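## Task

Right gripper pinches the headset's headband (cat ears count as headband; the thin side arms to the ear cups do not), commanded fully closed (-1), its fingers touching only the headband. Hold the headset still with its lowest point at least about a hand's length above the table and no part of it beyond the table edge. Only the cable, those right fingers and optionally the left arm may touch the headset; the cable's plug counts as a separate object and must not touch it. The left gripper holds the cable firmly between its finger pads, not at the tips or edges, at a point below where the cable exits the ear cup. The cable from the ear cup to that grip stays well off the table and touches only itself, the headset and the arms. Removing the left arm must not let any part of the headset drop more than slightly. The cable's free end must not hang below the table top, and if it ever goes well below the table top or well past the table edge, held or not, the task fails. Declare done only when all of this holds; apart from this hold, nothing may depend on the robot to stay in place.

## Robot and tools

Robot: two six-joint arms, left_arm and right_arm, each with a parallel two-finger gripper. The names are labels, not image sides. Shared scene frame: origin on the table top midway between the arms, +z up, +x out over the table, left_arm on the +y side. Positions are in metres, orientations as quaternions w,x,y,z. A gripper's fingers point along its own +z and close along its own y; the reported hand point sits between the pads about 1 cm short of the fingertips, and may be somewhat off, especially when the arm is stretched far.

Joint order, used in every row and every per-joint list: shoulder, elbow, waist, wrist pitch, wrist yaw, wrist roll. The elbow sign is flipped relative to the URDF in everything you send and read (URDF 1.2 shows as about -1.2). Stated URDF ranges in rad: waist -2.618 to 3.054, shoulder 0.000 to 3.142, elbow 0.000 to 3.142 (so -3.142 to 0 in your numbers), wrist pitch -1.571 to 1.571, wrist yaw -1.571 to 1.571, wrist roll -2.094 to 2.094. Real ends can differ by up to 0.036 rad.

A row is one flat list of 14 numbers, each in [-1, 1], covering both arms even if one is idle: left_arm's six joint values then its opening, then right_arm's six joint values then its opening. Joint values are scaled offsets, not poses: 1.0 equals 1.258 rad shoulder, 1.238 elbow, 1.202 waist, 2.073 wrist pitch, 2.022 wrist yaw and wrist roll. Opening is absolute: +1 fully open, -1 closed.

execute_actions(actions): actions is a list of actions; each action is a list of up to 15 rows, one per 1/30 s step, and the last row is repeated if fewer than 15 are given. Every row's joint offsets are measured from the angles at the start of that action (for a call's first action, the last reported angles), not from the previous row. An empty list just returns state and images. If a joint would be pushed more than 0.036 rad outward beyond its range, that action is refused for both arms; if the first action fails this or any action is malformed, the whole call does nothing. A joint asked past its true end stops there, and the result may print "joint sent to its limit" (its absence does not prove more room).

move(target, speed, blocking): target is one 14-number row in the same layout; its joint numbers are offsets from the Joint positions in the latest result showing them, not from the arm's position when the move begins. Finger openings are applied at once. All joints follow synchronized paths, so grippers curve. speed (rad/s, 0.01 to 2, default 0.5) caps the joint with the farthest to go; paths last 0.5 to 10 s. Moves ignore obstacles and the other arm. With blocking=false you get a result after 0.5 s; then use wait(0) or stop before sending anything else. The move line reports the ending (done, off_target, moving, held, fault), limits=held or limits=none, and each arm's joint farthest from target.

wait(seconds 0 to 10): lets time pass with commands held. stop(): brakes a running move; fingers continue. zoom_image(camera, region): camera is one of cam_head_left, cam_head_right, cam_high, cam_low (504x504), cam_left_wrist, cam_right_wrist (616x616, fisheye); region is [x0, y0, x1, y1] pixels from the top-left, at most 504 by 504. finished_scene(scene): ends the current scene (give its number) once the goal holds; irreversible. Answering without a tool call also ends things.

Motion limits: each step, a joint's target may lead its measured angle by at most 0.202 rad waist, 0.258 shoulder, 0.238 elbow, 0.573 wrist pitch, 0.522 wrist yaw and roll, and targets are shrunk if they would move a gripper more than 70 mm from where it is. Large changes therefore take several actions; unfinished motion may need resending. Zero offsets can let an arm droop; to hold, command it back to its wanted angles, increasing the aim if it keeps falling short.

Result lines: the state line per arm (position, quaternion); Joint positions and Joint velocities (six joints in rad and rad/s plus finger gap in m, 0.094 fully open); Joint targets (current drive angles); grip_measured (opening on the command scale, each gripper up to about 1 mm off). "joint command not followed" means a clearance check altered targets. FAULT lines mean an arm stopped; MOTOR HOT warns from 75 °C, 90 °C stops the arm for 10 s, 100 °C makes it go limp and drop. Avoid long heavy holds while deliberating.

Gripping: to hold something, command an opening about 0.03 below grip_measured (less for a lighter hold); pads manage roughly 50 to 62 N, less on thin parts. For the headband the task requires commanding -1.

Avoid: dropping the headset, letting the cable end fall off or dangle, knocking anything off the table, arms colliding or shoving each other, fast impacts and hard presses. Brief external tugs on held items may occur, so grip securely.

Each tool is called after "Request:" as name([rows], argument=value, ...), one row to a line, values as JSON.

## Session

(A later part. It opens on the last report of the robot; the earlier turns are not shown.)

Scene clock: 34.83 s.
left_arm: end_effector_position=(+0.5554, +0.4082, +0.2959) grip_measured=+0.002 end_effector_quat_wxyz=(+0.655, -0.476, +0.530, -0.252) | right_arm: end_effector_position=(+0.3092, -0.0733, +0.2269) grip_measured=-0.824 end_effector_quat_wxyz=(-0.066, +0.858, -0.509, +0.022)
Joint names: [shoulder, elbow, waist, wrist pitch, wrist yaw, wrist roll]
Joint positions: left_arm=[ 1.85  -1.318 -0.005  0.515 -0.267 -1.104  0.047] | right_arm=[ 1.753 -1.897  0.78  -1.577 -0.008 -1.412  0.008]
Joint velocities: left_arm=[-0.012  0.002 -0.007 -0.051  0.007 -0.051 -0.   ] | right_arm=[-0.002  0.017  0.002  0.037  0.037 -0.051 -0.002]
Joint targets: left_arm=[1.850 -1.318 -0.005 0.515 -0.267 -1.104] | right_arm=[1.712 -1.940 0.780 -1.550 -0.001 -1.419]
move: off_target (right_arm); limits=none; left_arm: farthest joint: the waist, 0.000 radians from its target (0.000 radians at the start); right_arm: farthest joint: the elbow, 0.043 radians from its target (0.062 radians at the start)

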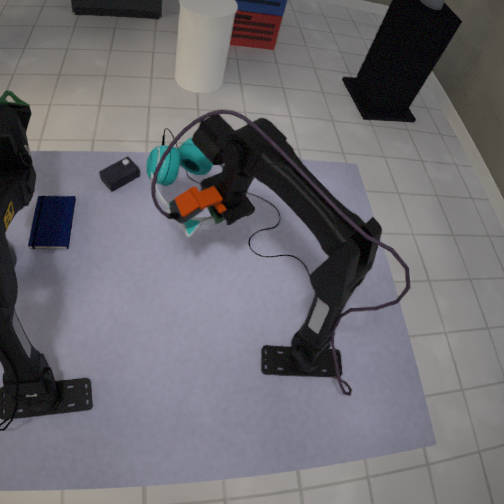

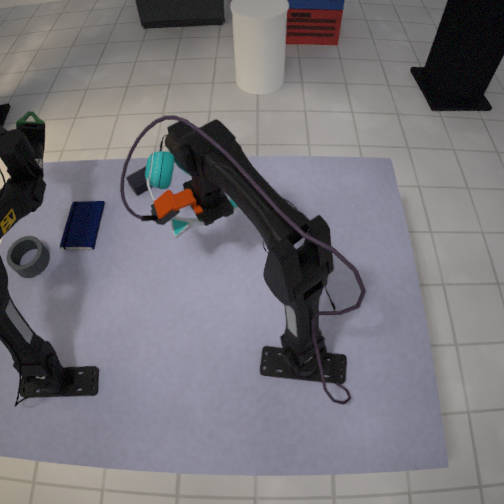

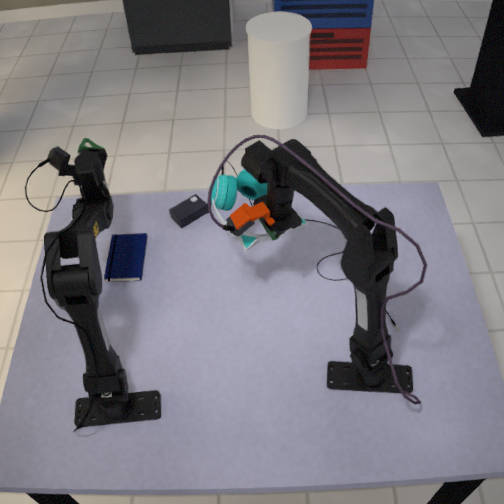

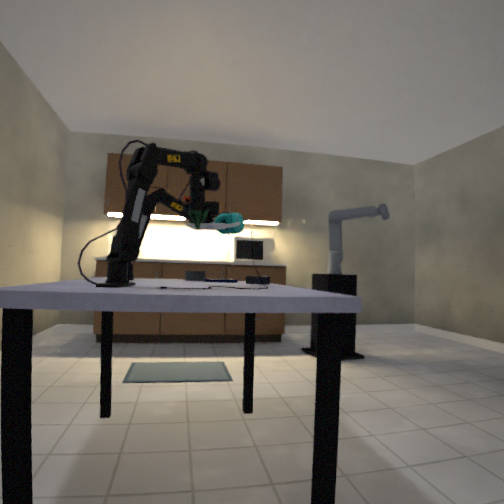

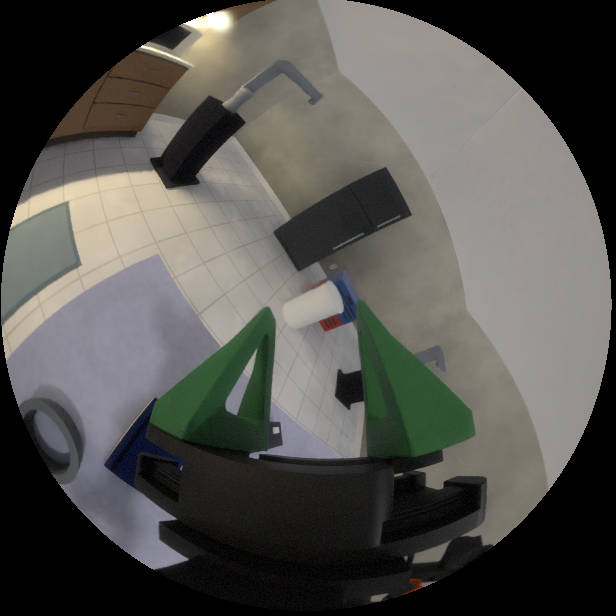

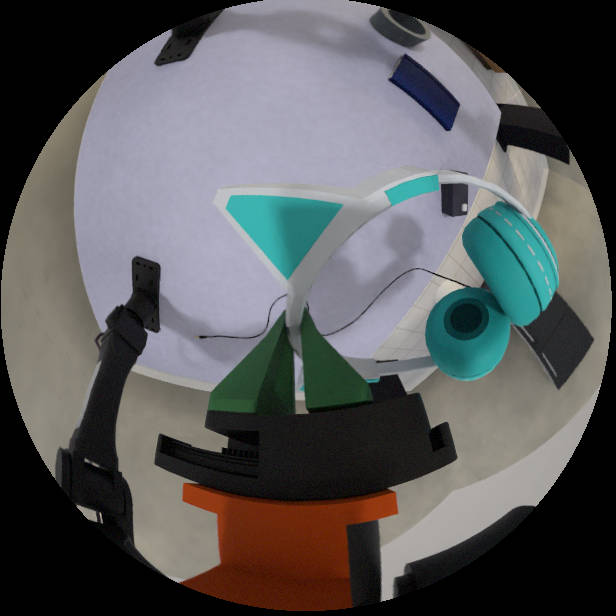

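Request:
move(target=[-0.28,0.86,-0.51,0.355,0.132,0.546,1,-0.03,-0.2,0,0.01,0,0,-1], speed=0.6)

Scene clock: 40.67 s.
left_arm: end_effector_position=(+0.3266, +0.1191, +0.1560) grip_measured=+1.000 end_effector_quat_wxyz=(+0.670, +0.175, +0.700, -0.172) | right_arm: end_effector_position=(+0.3294, -0.0578, +0.2853) grip_measured=-0.824 end_effector_quat_wxyz=(-0.161, +0.847, -0.503, +0.060)
Joint names: [shoulder, elbow, waist, wrist pitch, wrist yaw, wrist roll]
Joint positions: left_arm=[ 1.529 -0.261 -0.608  1.225 -0.009 -0.008  0.094] | right_arm=[ 1.753 -2.105  0.78  -1.577 -0.007 -1.412  0.008]
Joint velocities: left_arm=[-0.002  0.002  0.002  0.022 -0.037 -0.007  0.   ] | right_arm=[ 0.007  0.007  0.002 -0.051  0.051  0.007 -0.001]
Joint targets: left_arm=[1.498 -0.254 -0.618 1.251 0.000 -0.000] | right_arm=[1.715 -2.145 0.780 -1.557 -0.008 -1.412]
move: off_target (left_arm, right_arm); limits=none; left_arm: farthest joint: the shoulder, 0.031 radians from its target (0.352 radians at the start); right_arm: farthest joint: the elbow, 0.040 radians from its target (0.247 radians at the start)

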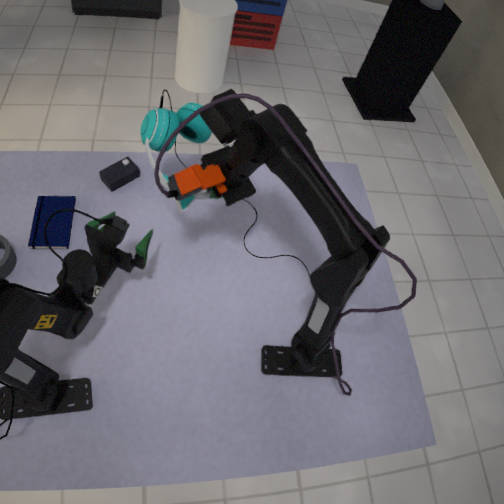

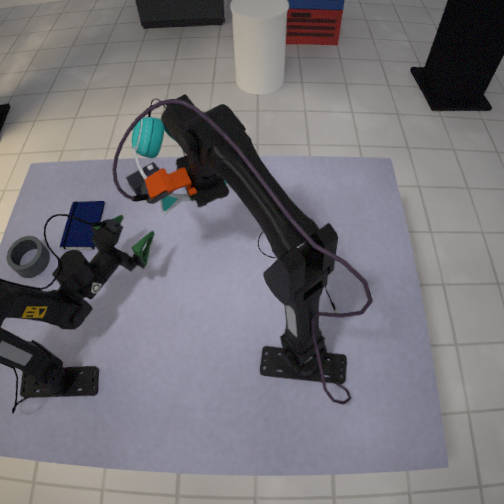

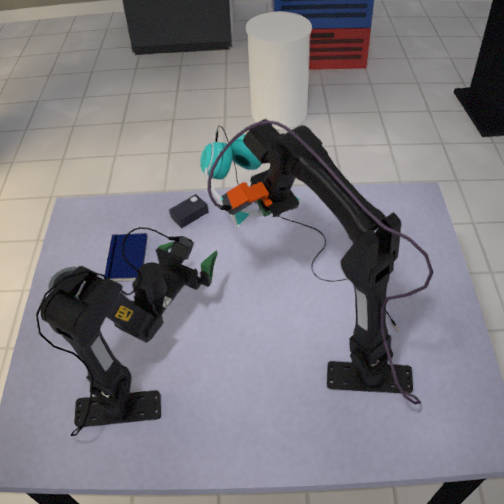

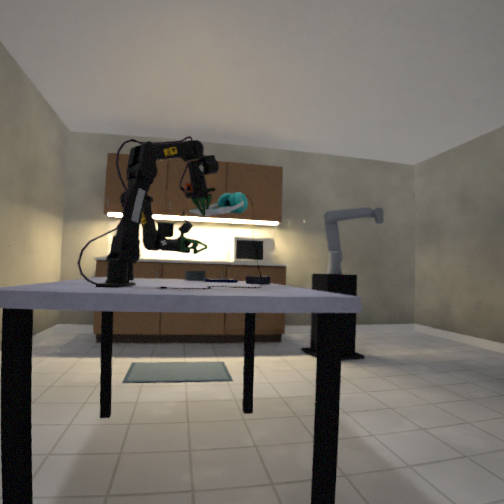

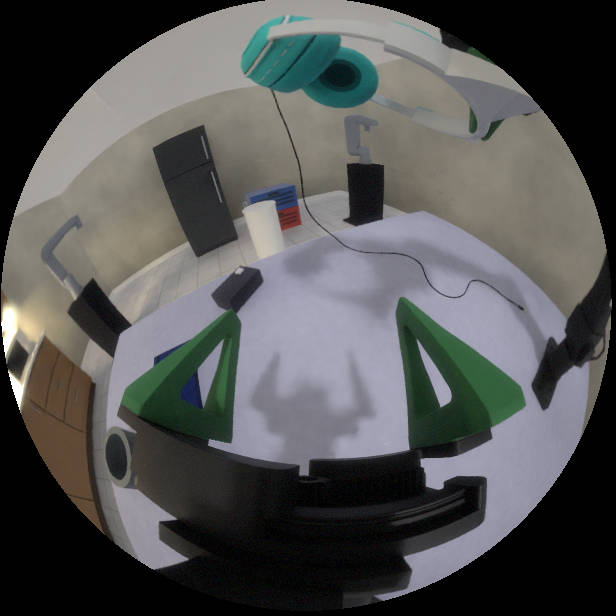

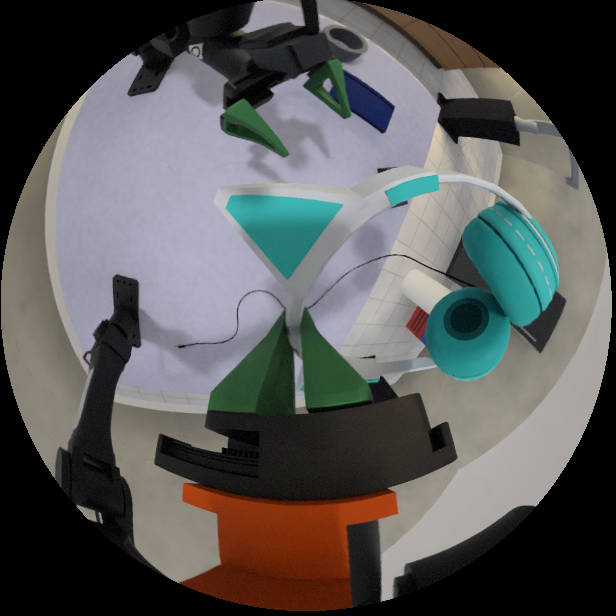

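Request:
move(target=[0.32,-0.55,0.05,-0.085,0,0,1,-0.03,-0.032,0,0.01,0,0,-1], speed=0.4)

Scene clock: 45.57 s.
left_arm: end_effector_position=(+0.4722, +0.0682, +0.2040) grip_measured=+1.000 end_effector_quat_wxyz=(+0.706, +0.151, +0.673, -0.164) | right_arm: end_effector_position=(+0.3294, -0.0578, +0.2853) grip_measured=-0.824 end_effector_quat_wxyz=(-0.161, +0.847, -0.503, +0.060)
Joint names: [shoulder, elbow, waist, wrist pitch, wrist yaw, wrist roll]
Joint positions: left_arm=[ 1.921 -0.914 -0.56   1.056 -0.009 -0.007  0.094] | right_arm=[ 1.753 -2.105  0.78  -1.577 -0.007 -1.412  0.008]
Joint velocities: left_arm=[-0.022  0.007 -0.012  0.066 -0.007 -0.095  0.   ] | right_arm=[ 0.002  0.002 -0.017 -0.037  0.007 -0.051  0.001]
Joint targets: left_arm=[1.931 -0.942 -0.548 1.049 -0.009 -0.008] | right_arm=[1.715 -2.144 0.780 -1.557 -0.007 -1.412]
move: off_target (left_arm, right_arm); limits=none; left_arm: farthest joint: the elbow, 0.028 radians from its target (0.681 radians at the start); right_arm: farthest joint: the elbow, 0.040 radians from its target (0.040 radians at the start)

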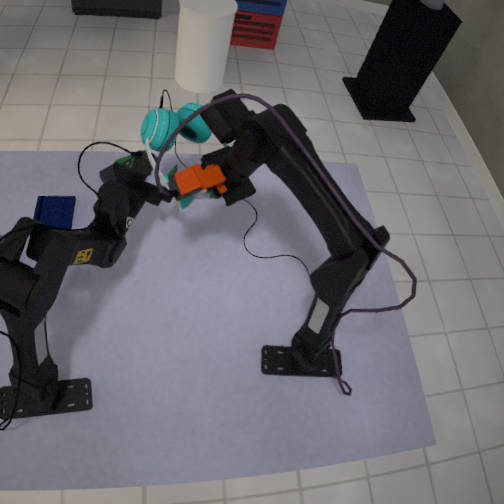

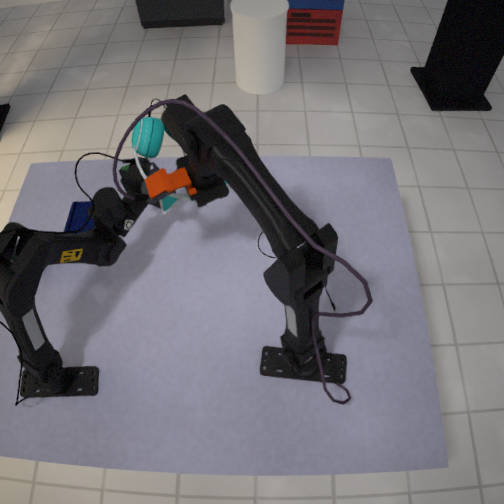

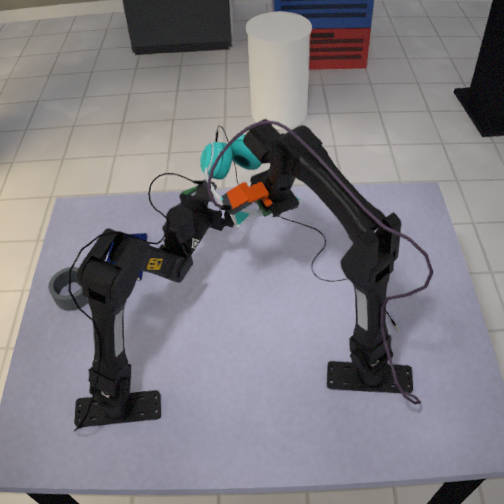

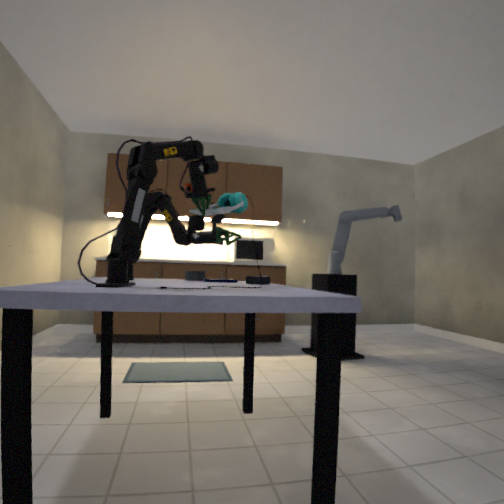

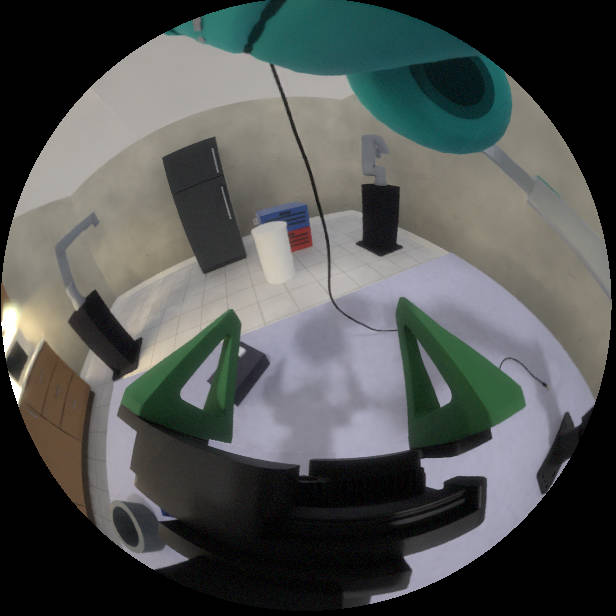

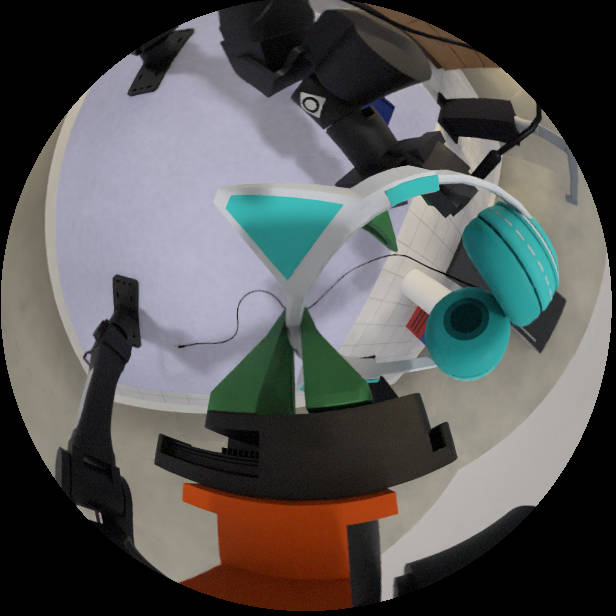

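Request:
move(target=[0.16,-0.02,0,0.06,0,0,1,-0.03,-0.032,0,0.01,0,0,-1], speed=0.2)

Request:
move(target=[0.16,-0.22,0,-0.02,0,0,1,-0.03,-0.032,0,0.01,0,0,-1], speed=0.2)

Scene clock: 50.93 s.
left_arm: end_effector_position=(+0.4803, +0.0643, +0.1256) grip_measured=+1.000 end_effector_quat_wxyz=(+0.672, +0.158, +0.706, -0.156) | right_arm: end_effector_position=(+0.3294, -0.0578, +0.2853) grip_measured=-0.824 end_effector_quat_wxyz=(-0.161, +0.847, -0.503, +0.060)
Joint names: [shoulder, elbow, waist, wrist pitch, wrist yaw, wrist roll]
Joint positions: left_arm=[ 2.116 -0.914 -0.56   1.154 -0.009 -0.007  0.094] | right_arm=[ 1.753 -2.105  0.78  -1.577 -0.007 -1.412  0.008]
Joint velocities: left_arm=[-0.017  0.002  0.007 -0.007 -0.007 -0.037  0.   ] | right_arm=[-0.007  0.012  0.002  0.037  0.022 -0.007 -0.   ]
Joint targets: left_arm=[2.122 -0.939 -0.560 1.181 -0.009 -0.007] | right_arm=[1.715 -2.144 0.780 -1.557 -0.007 -1.412]
move: off_target (left_arm, right_arm); limits=none; left_arm: farthest joint: the wrist pitch, 0.026 radians from its target (0.124 radians at the start); right_arm: farthest joint: the elbow, 0.040 radians from its target (0.040 radians at the start)

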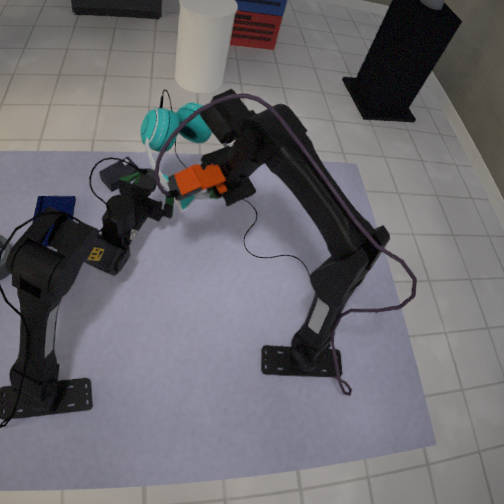

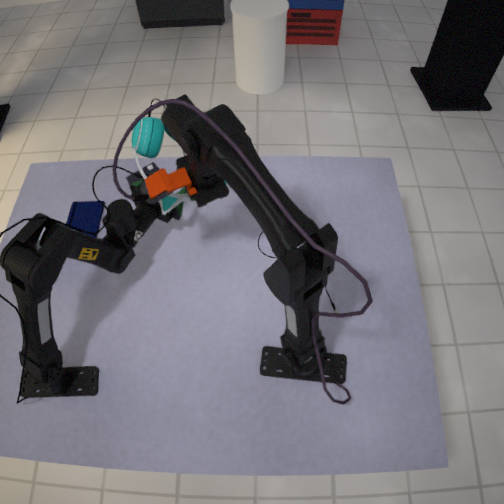

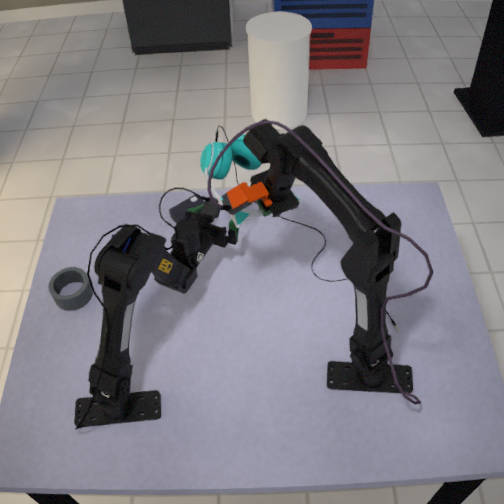

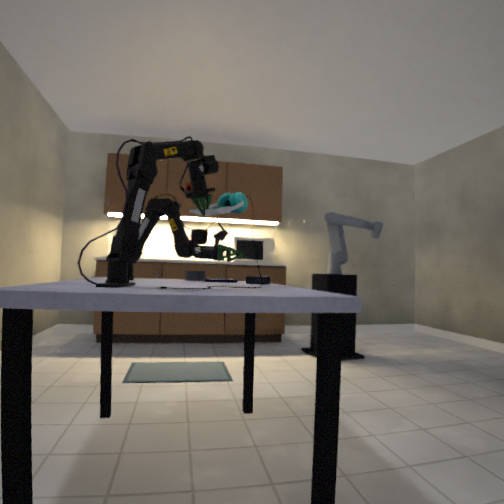

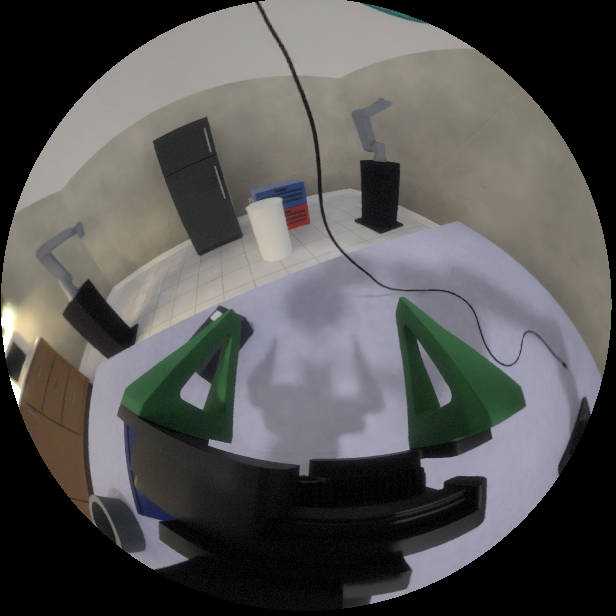

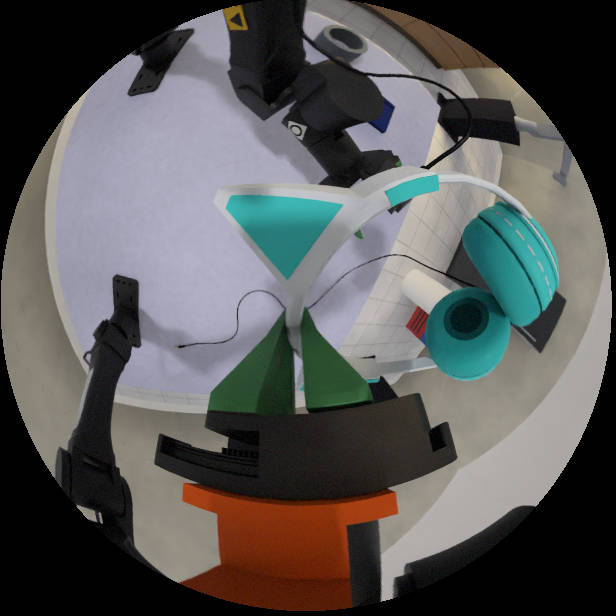

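Scene clock: 52.67 s.
left_arm: end_effector_position=(+0.5262, +0.0417, +0.1065) grip_measured=+1.000 end_effector_quat_wxyz=(+0.678, +0.157, +0.701, -0.157) | right_arm: end_effector_position=(+0.3294, -0.0578, +0.2853) grip_measured=-0.824 end_effector_quat_wxyz=(-0.161, +0.847, -0.503, +0.060)
Joint names: [shoulder, elbow, waist, wrist pitch, wrist yaw, wrist roll]
Joint positions: left_arm=[ 2.309 -1.157 -0.56   1.119 -0.009 -0.007  0.094] | right_arm=[ 1.753 -2.105  0.78  -1.577 -0.007 -1.412  0.008]
Joint velocities: left_arm=[ 0.002 -0.002 -0.012 -0.051 -0.022  0.022  0.   ] | right_arm=[ 0.007 -0.012 -0.007 -0.066 -0.081  0.007 -0.   ]
Joint targets: left_arm=[2.317 -1.186 -0.560 1.113 -0.009 -0.007] | right_arm=[1.715 -2.144 0.780 -1.557 -0.007 -1.412]
move: off_target (left_arm, right_arm); limits=none; left_arm: farthest joint: the elbow, 0.029 radians from its target (0.272 radians at the start); right_arm: farthest joint: the elbow, 0.040 radians from its target (0.040 radians at the start)

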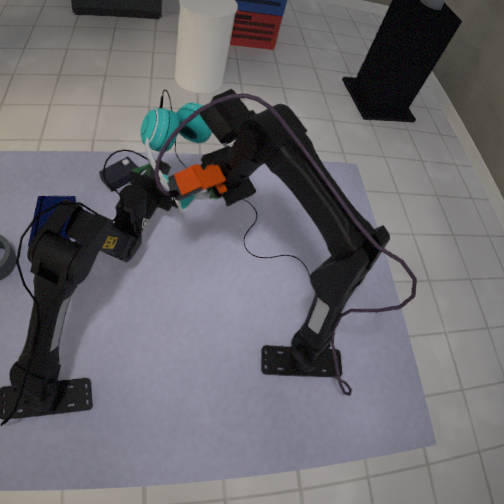

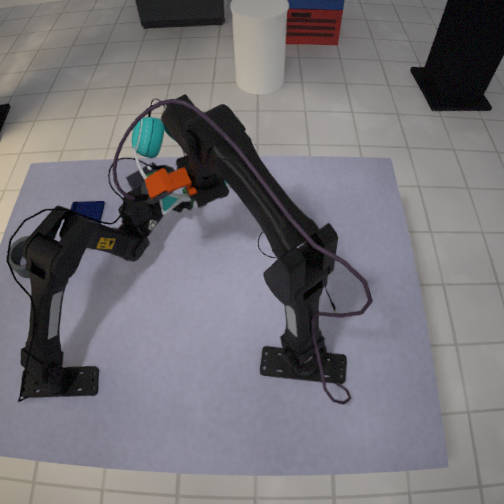

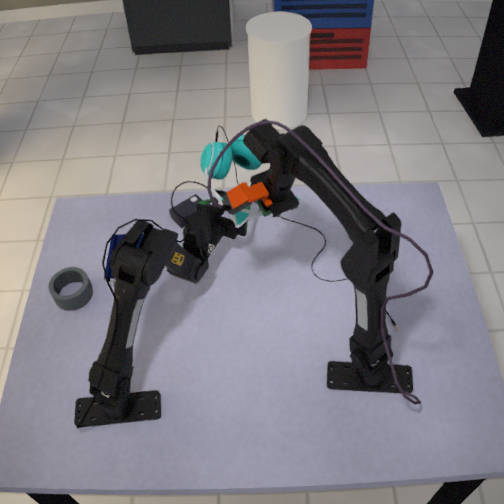

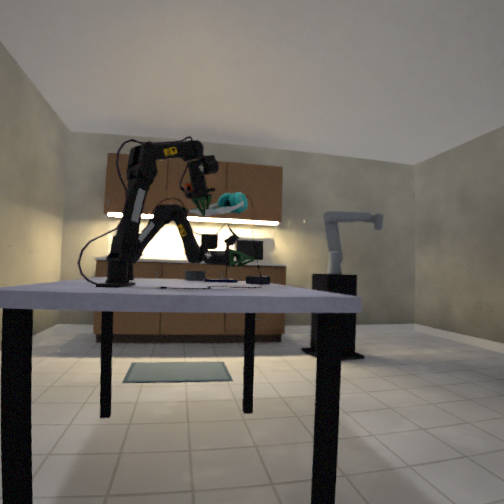

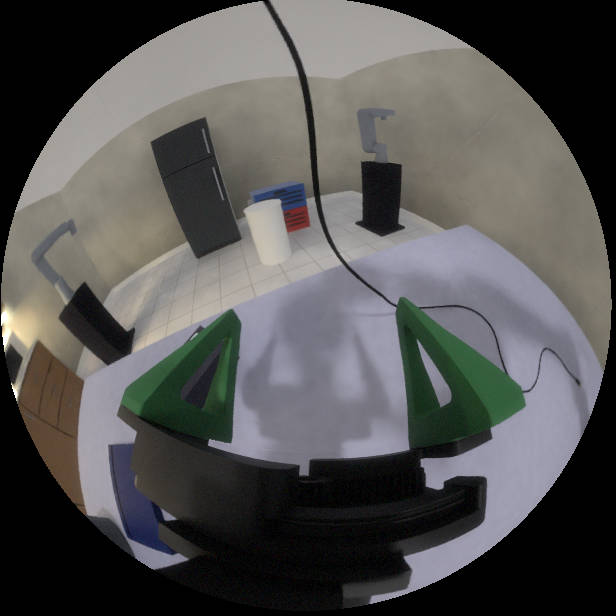

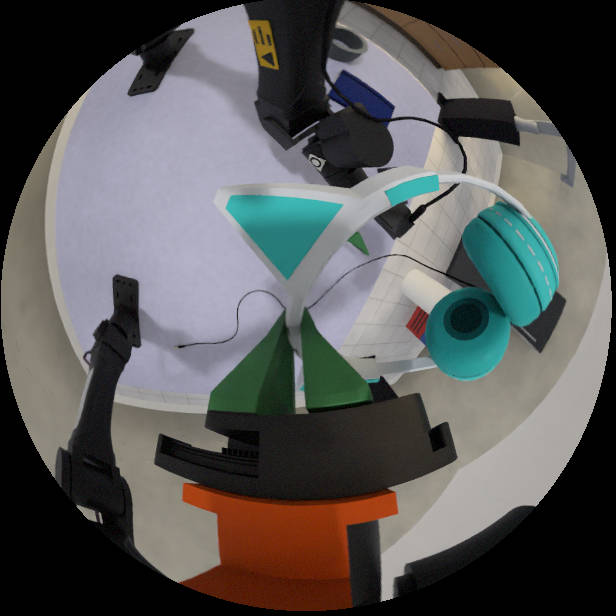

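Request:
move(target=[0.12,-0.28,-0.01,-0.07,0,0,1,-0.03,-0.032,0,0.01,0,0,-1], speed=0.2)

Scene clock: 56.83 s.
left_arm: end_effector_position=(+0.5786, +0.0159, +0.1185) grip_measured=+1.000 end_effector_quat_wxyz=(+0.690, +0.154, +0.689, -0.160) | right_arm: end_effector_position=(+0.3294, -0.0578, +0.2853) grip_measured=-0.824 end_effector_quat_wxyz=(-0.161, +0.847, -0.503, +0.060)
Joint names: [shoulder, elbow, waist, wrist pitch, wrist yaw, wrist roll]
Joint positions: left_arm=[ 2.451 -1.475 -0.56   0.98  -0.009 -0.007  0.094] | right_arm=[ 1.753 -2.105  0.78  -1.577 -0.007 -1.412  0.008]
Joint velocities: left_arm=[ 0.002 -0.002 -0.007 -0.081  0.007  0.007  0.   ] | right_arm=[-0.017 -0.022 -0.017  0.007 -0.022 -0.066  0.   ]
Joint targets: left_arm=[2.460 -1.504 -0.572 0.973 -0.009 -0.007] | right_arm=[1.715 -2.144 0.780 -1.557 -0.007 -1.412]
move: off_target (left_arm, right_arm); limits=none; left_arm: farthest joint: the elbow, 0.029 radians from its target (0.346 radians at the start); right_arm: farthest joint: the elbow, 0.040 radians from its target (0.040 radians at the start)

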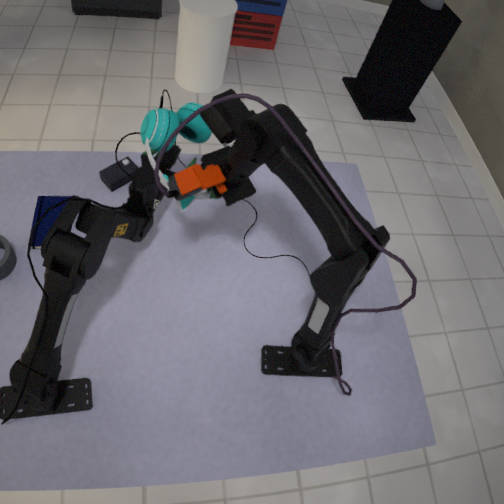

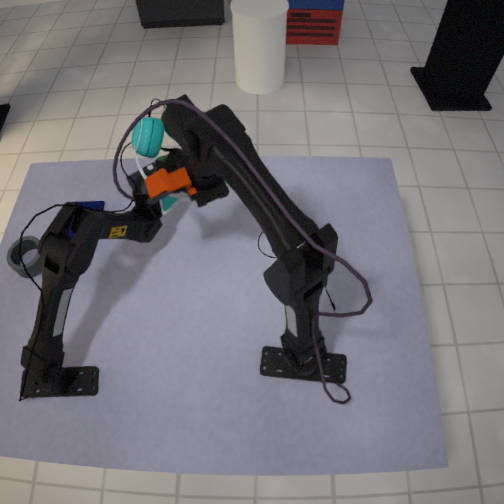

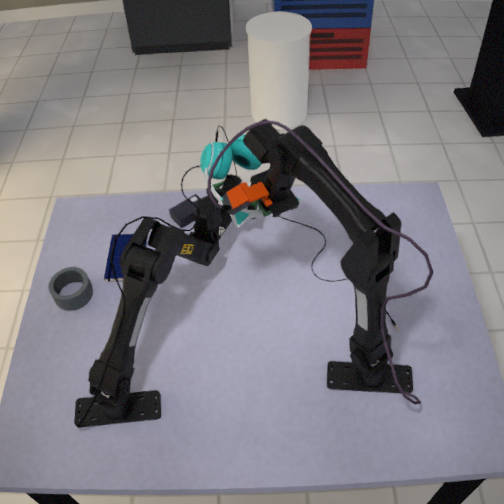

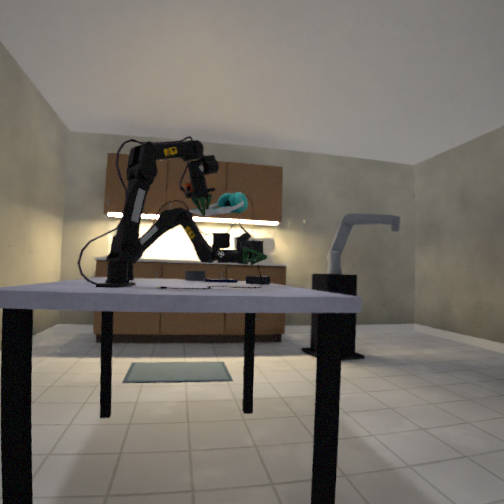

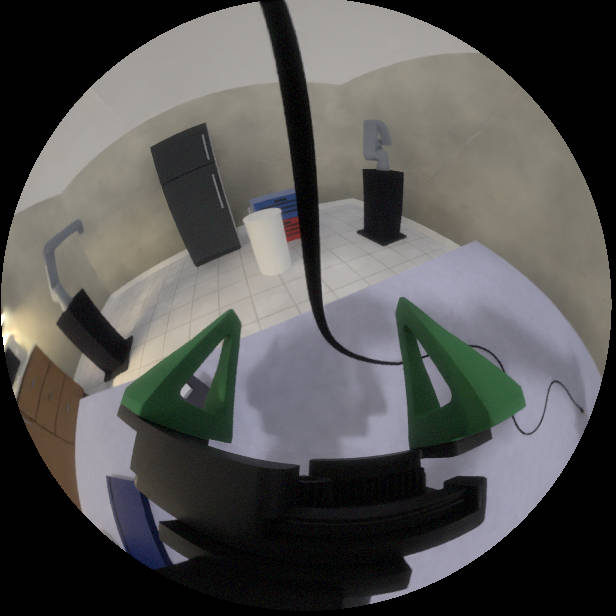

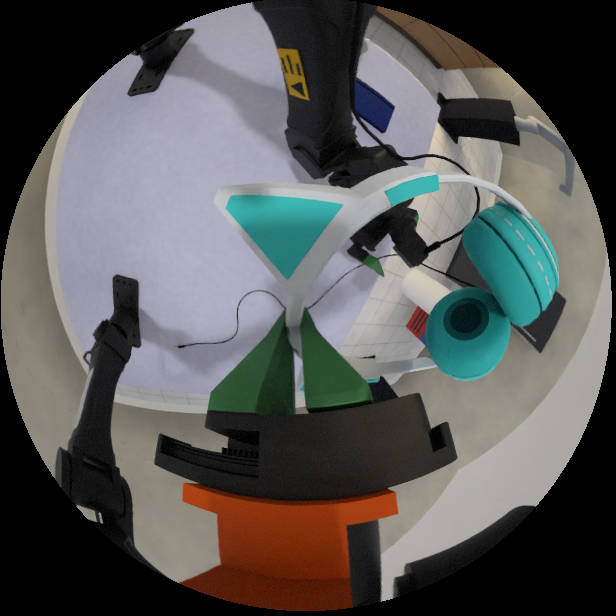

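Request:
move(target=[0,-0.023,0,0,0,0,-1,-0.03,-0.032,0,0.01,0,0,-1])

Scene clock: 61.93 s.
left_arm: end_effector_position=(+0.5786, +0.0159, +0.1184) grip_measured=-0.984 end_effector_quat_wxyz=(+0.690, +0.154, +0.689, -0.160) | right_arm: end_effector_position=(+0.3294, -0.0578, +0.2853) grip_measured=-0.824 end_effector_quat_wxyz=(-0.161, +0.847, -0.503, +0.060)
Joint names: [shoulder, elbow, waist, wrist pitch, wrist yaw, wrist roll]
Joint positions: left_arm=[ 2.451 -1.475 -0.56   0.98  -0.009 -0.007  0.001] | right_arm=[ 1.753 -2.105  0.78  -1.577 -0.007 -1.412  0.008]
Joint velocities: left_arm=[-0.002  0.007 -0.017  0.037  0.022 -0.007  0.   ] | right_arm=[-0.002  0.027  0.007 -0.007  0.007 -0.037 -0.   ]
Joint targets: left_arm=[2.451 -1.503 -0.560 0.980 -0.009 -0.007] | right_arm=[1.715 -2.144 0.780 -1.557 -0.007 -1.412]
move: off_target (left_arm, right_arm); limits=none; left_arm: farthest joint: the elbow, 0.029 radians from its target (0.029 radians at the start); right_arm: farthest joint: the elbow, 0.040 radians from its target (0.040 radians at the start)

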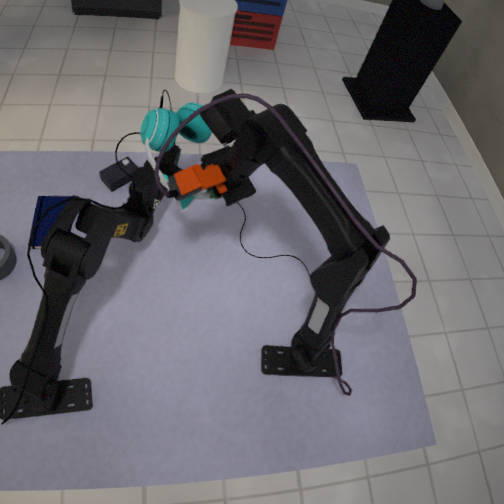

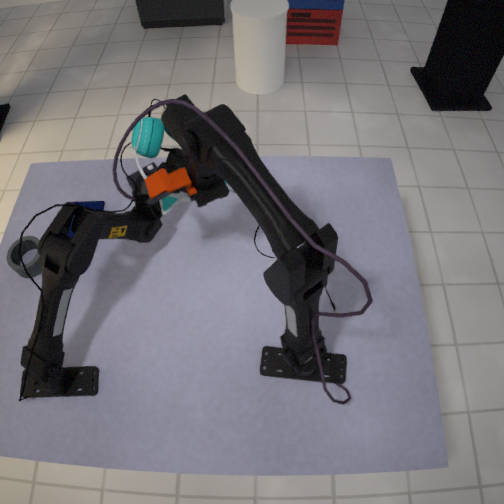

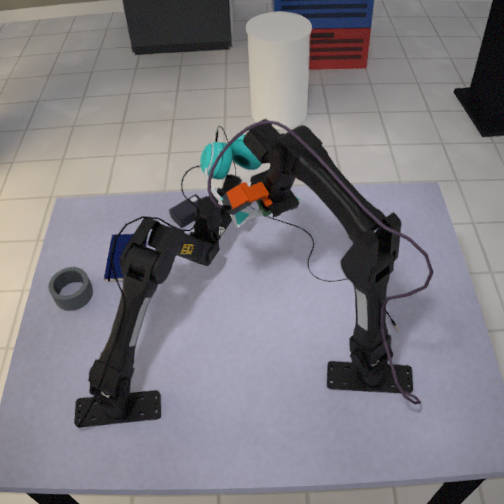

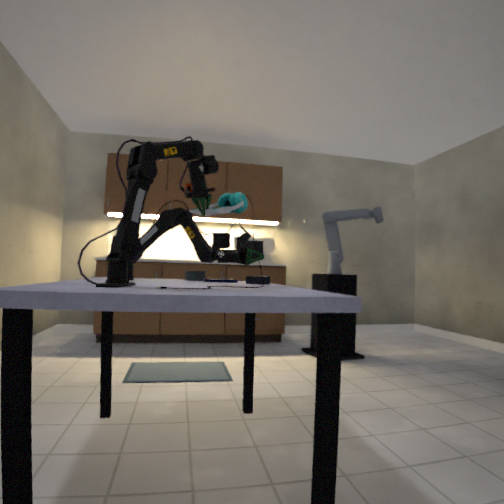

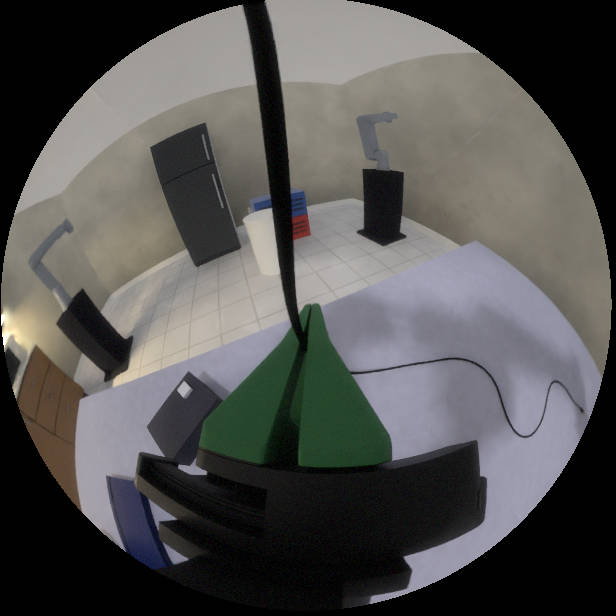

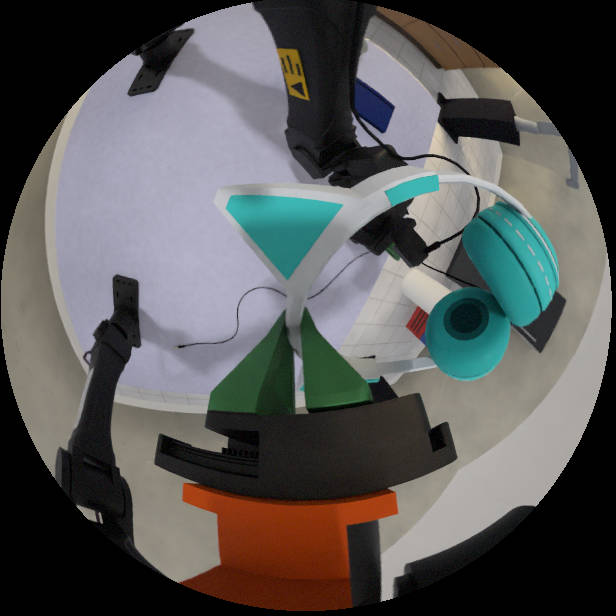

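Request:
finished_scene(scene=1)

The scene is finished: the task was done.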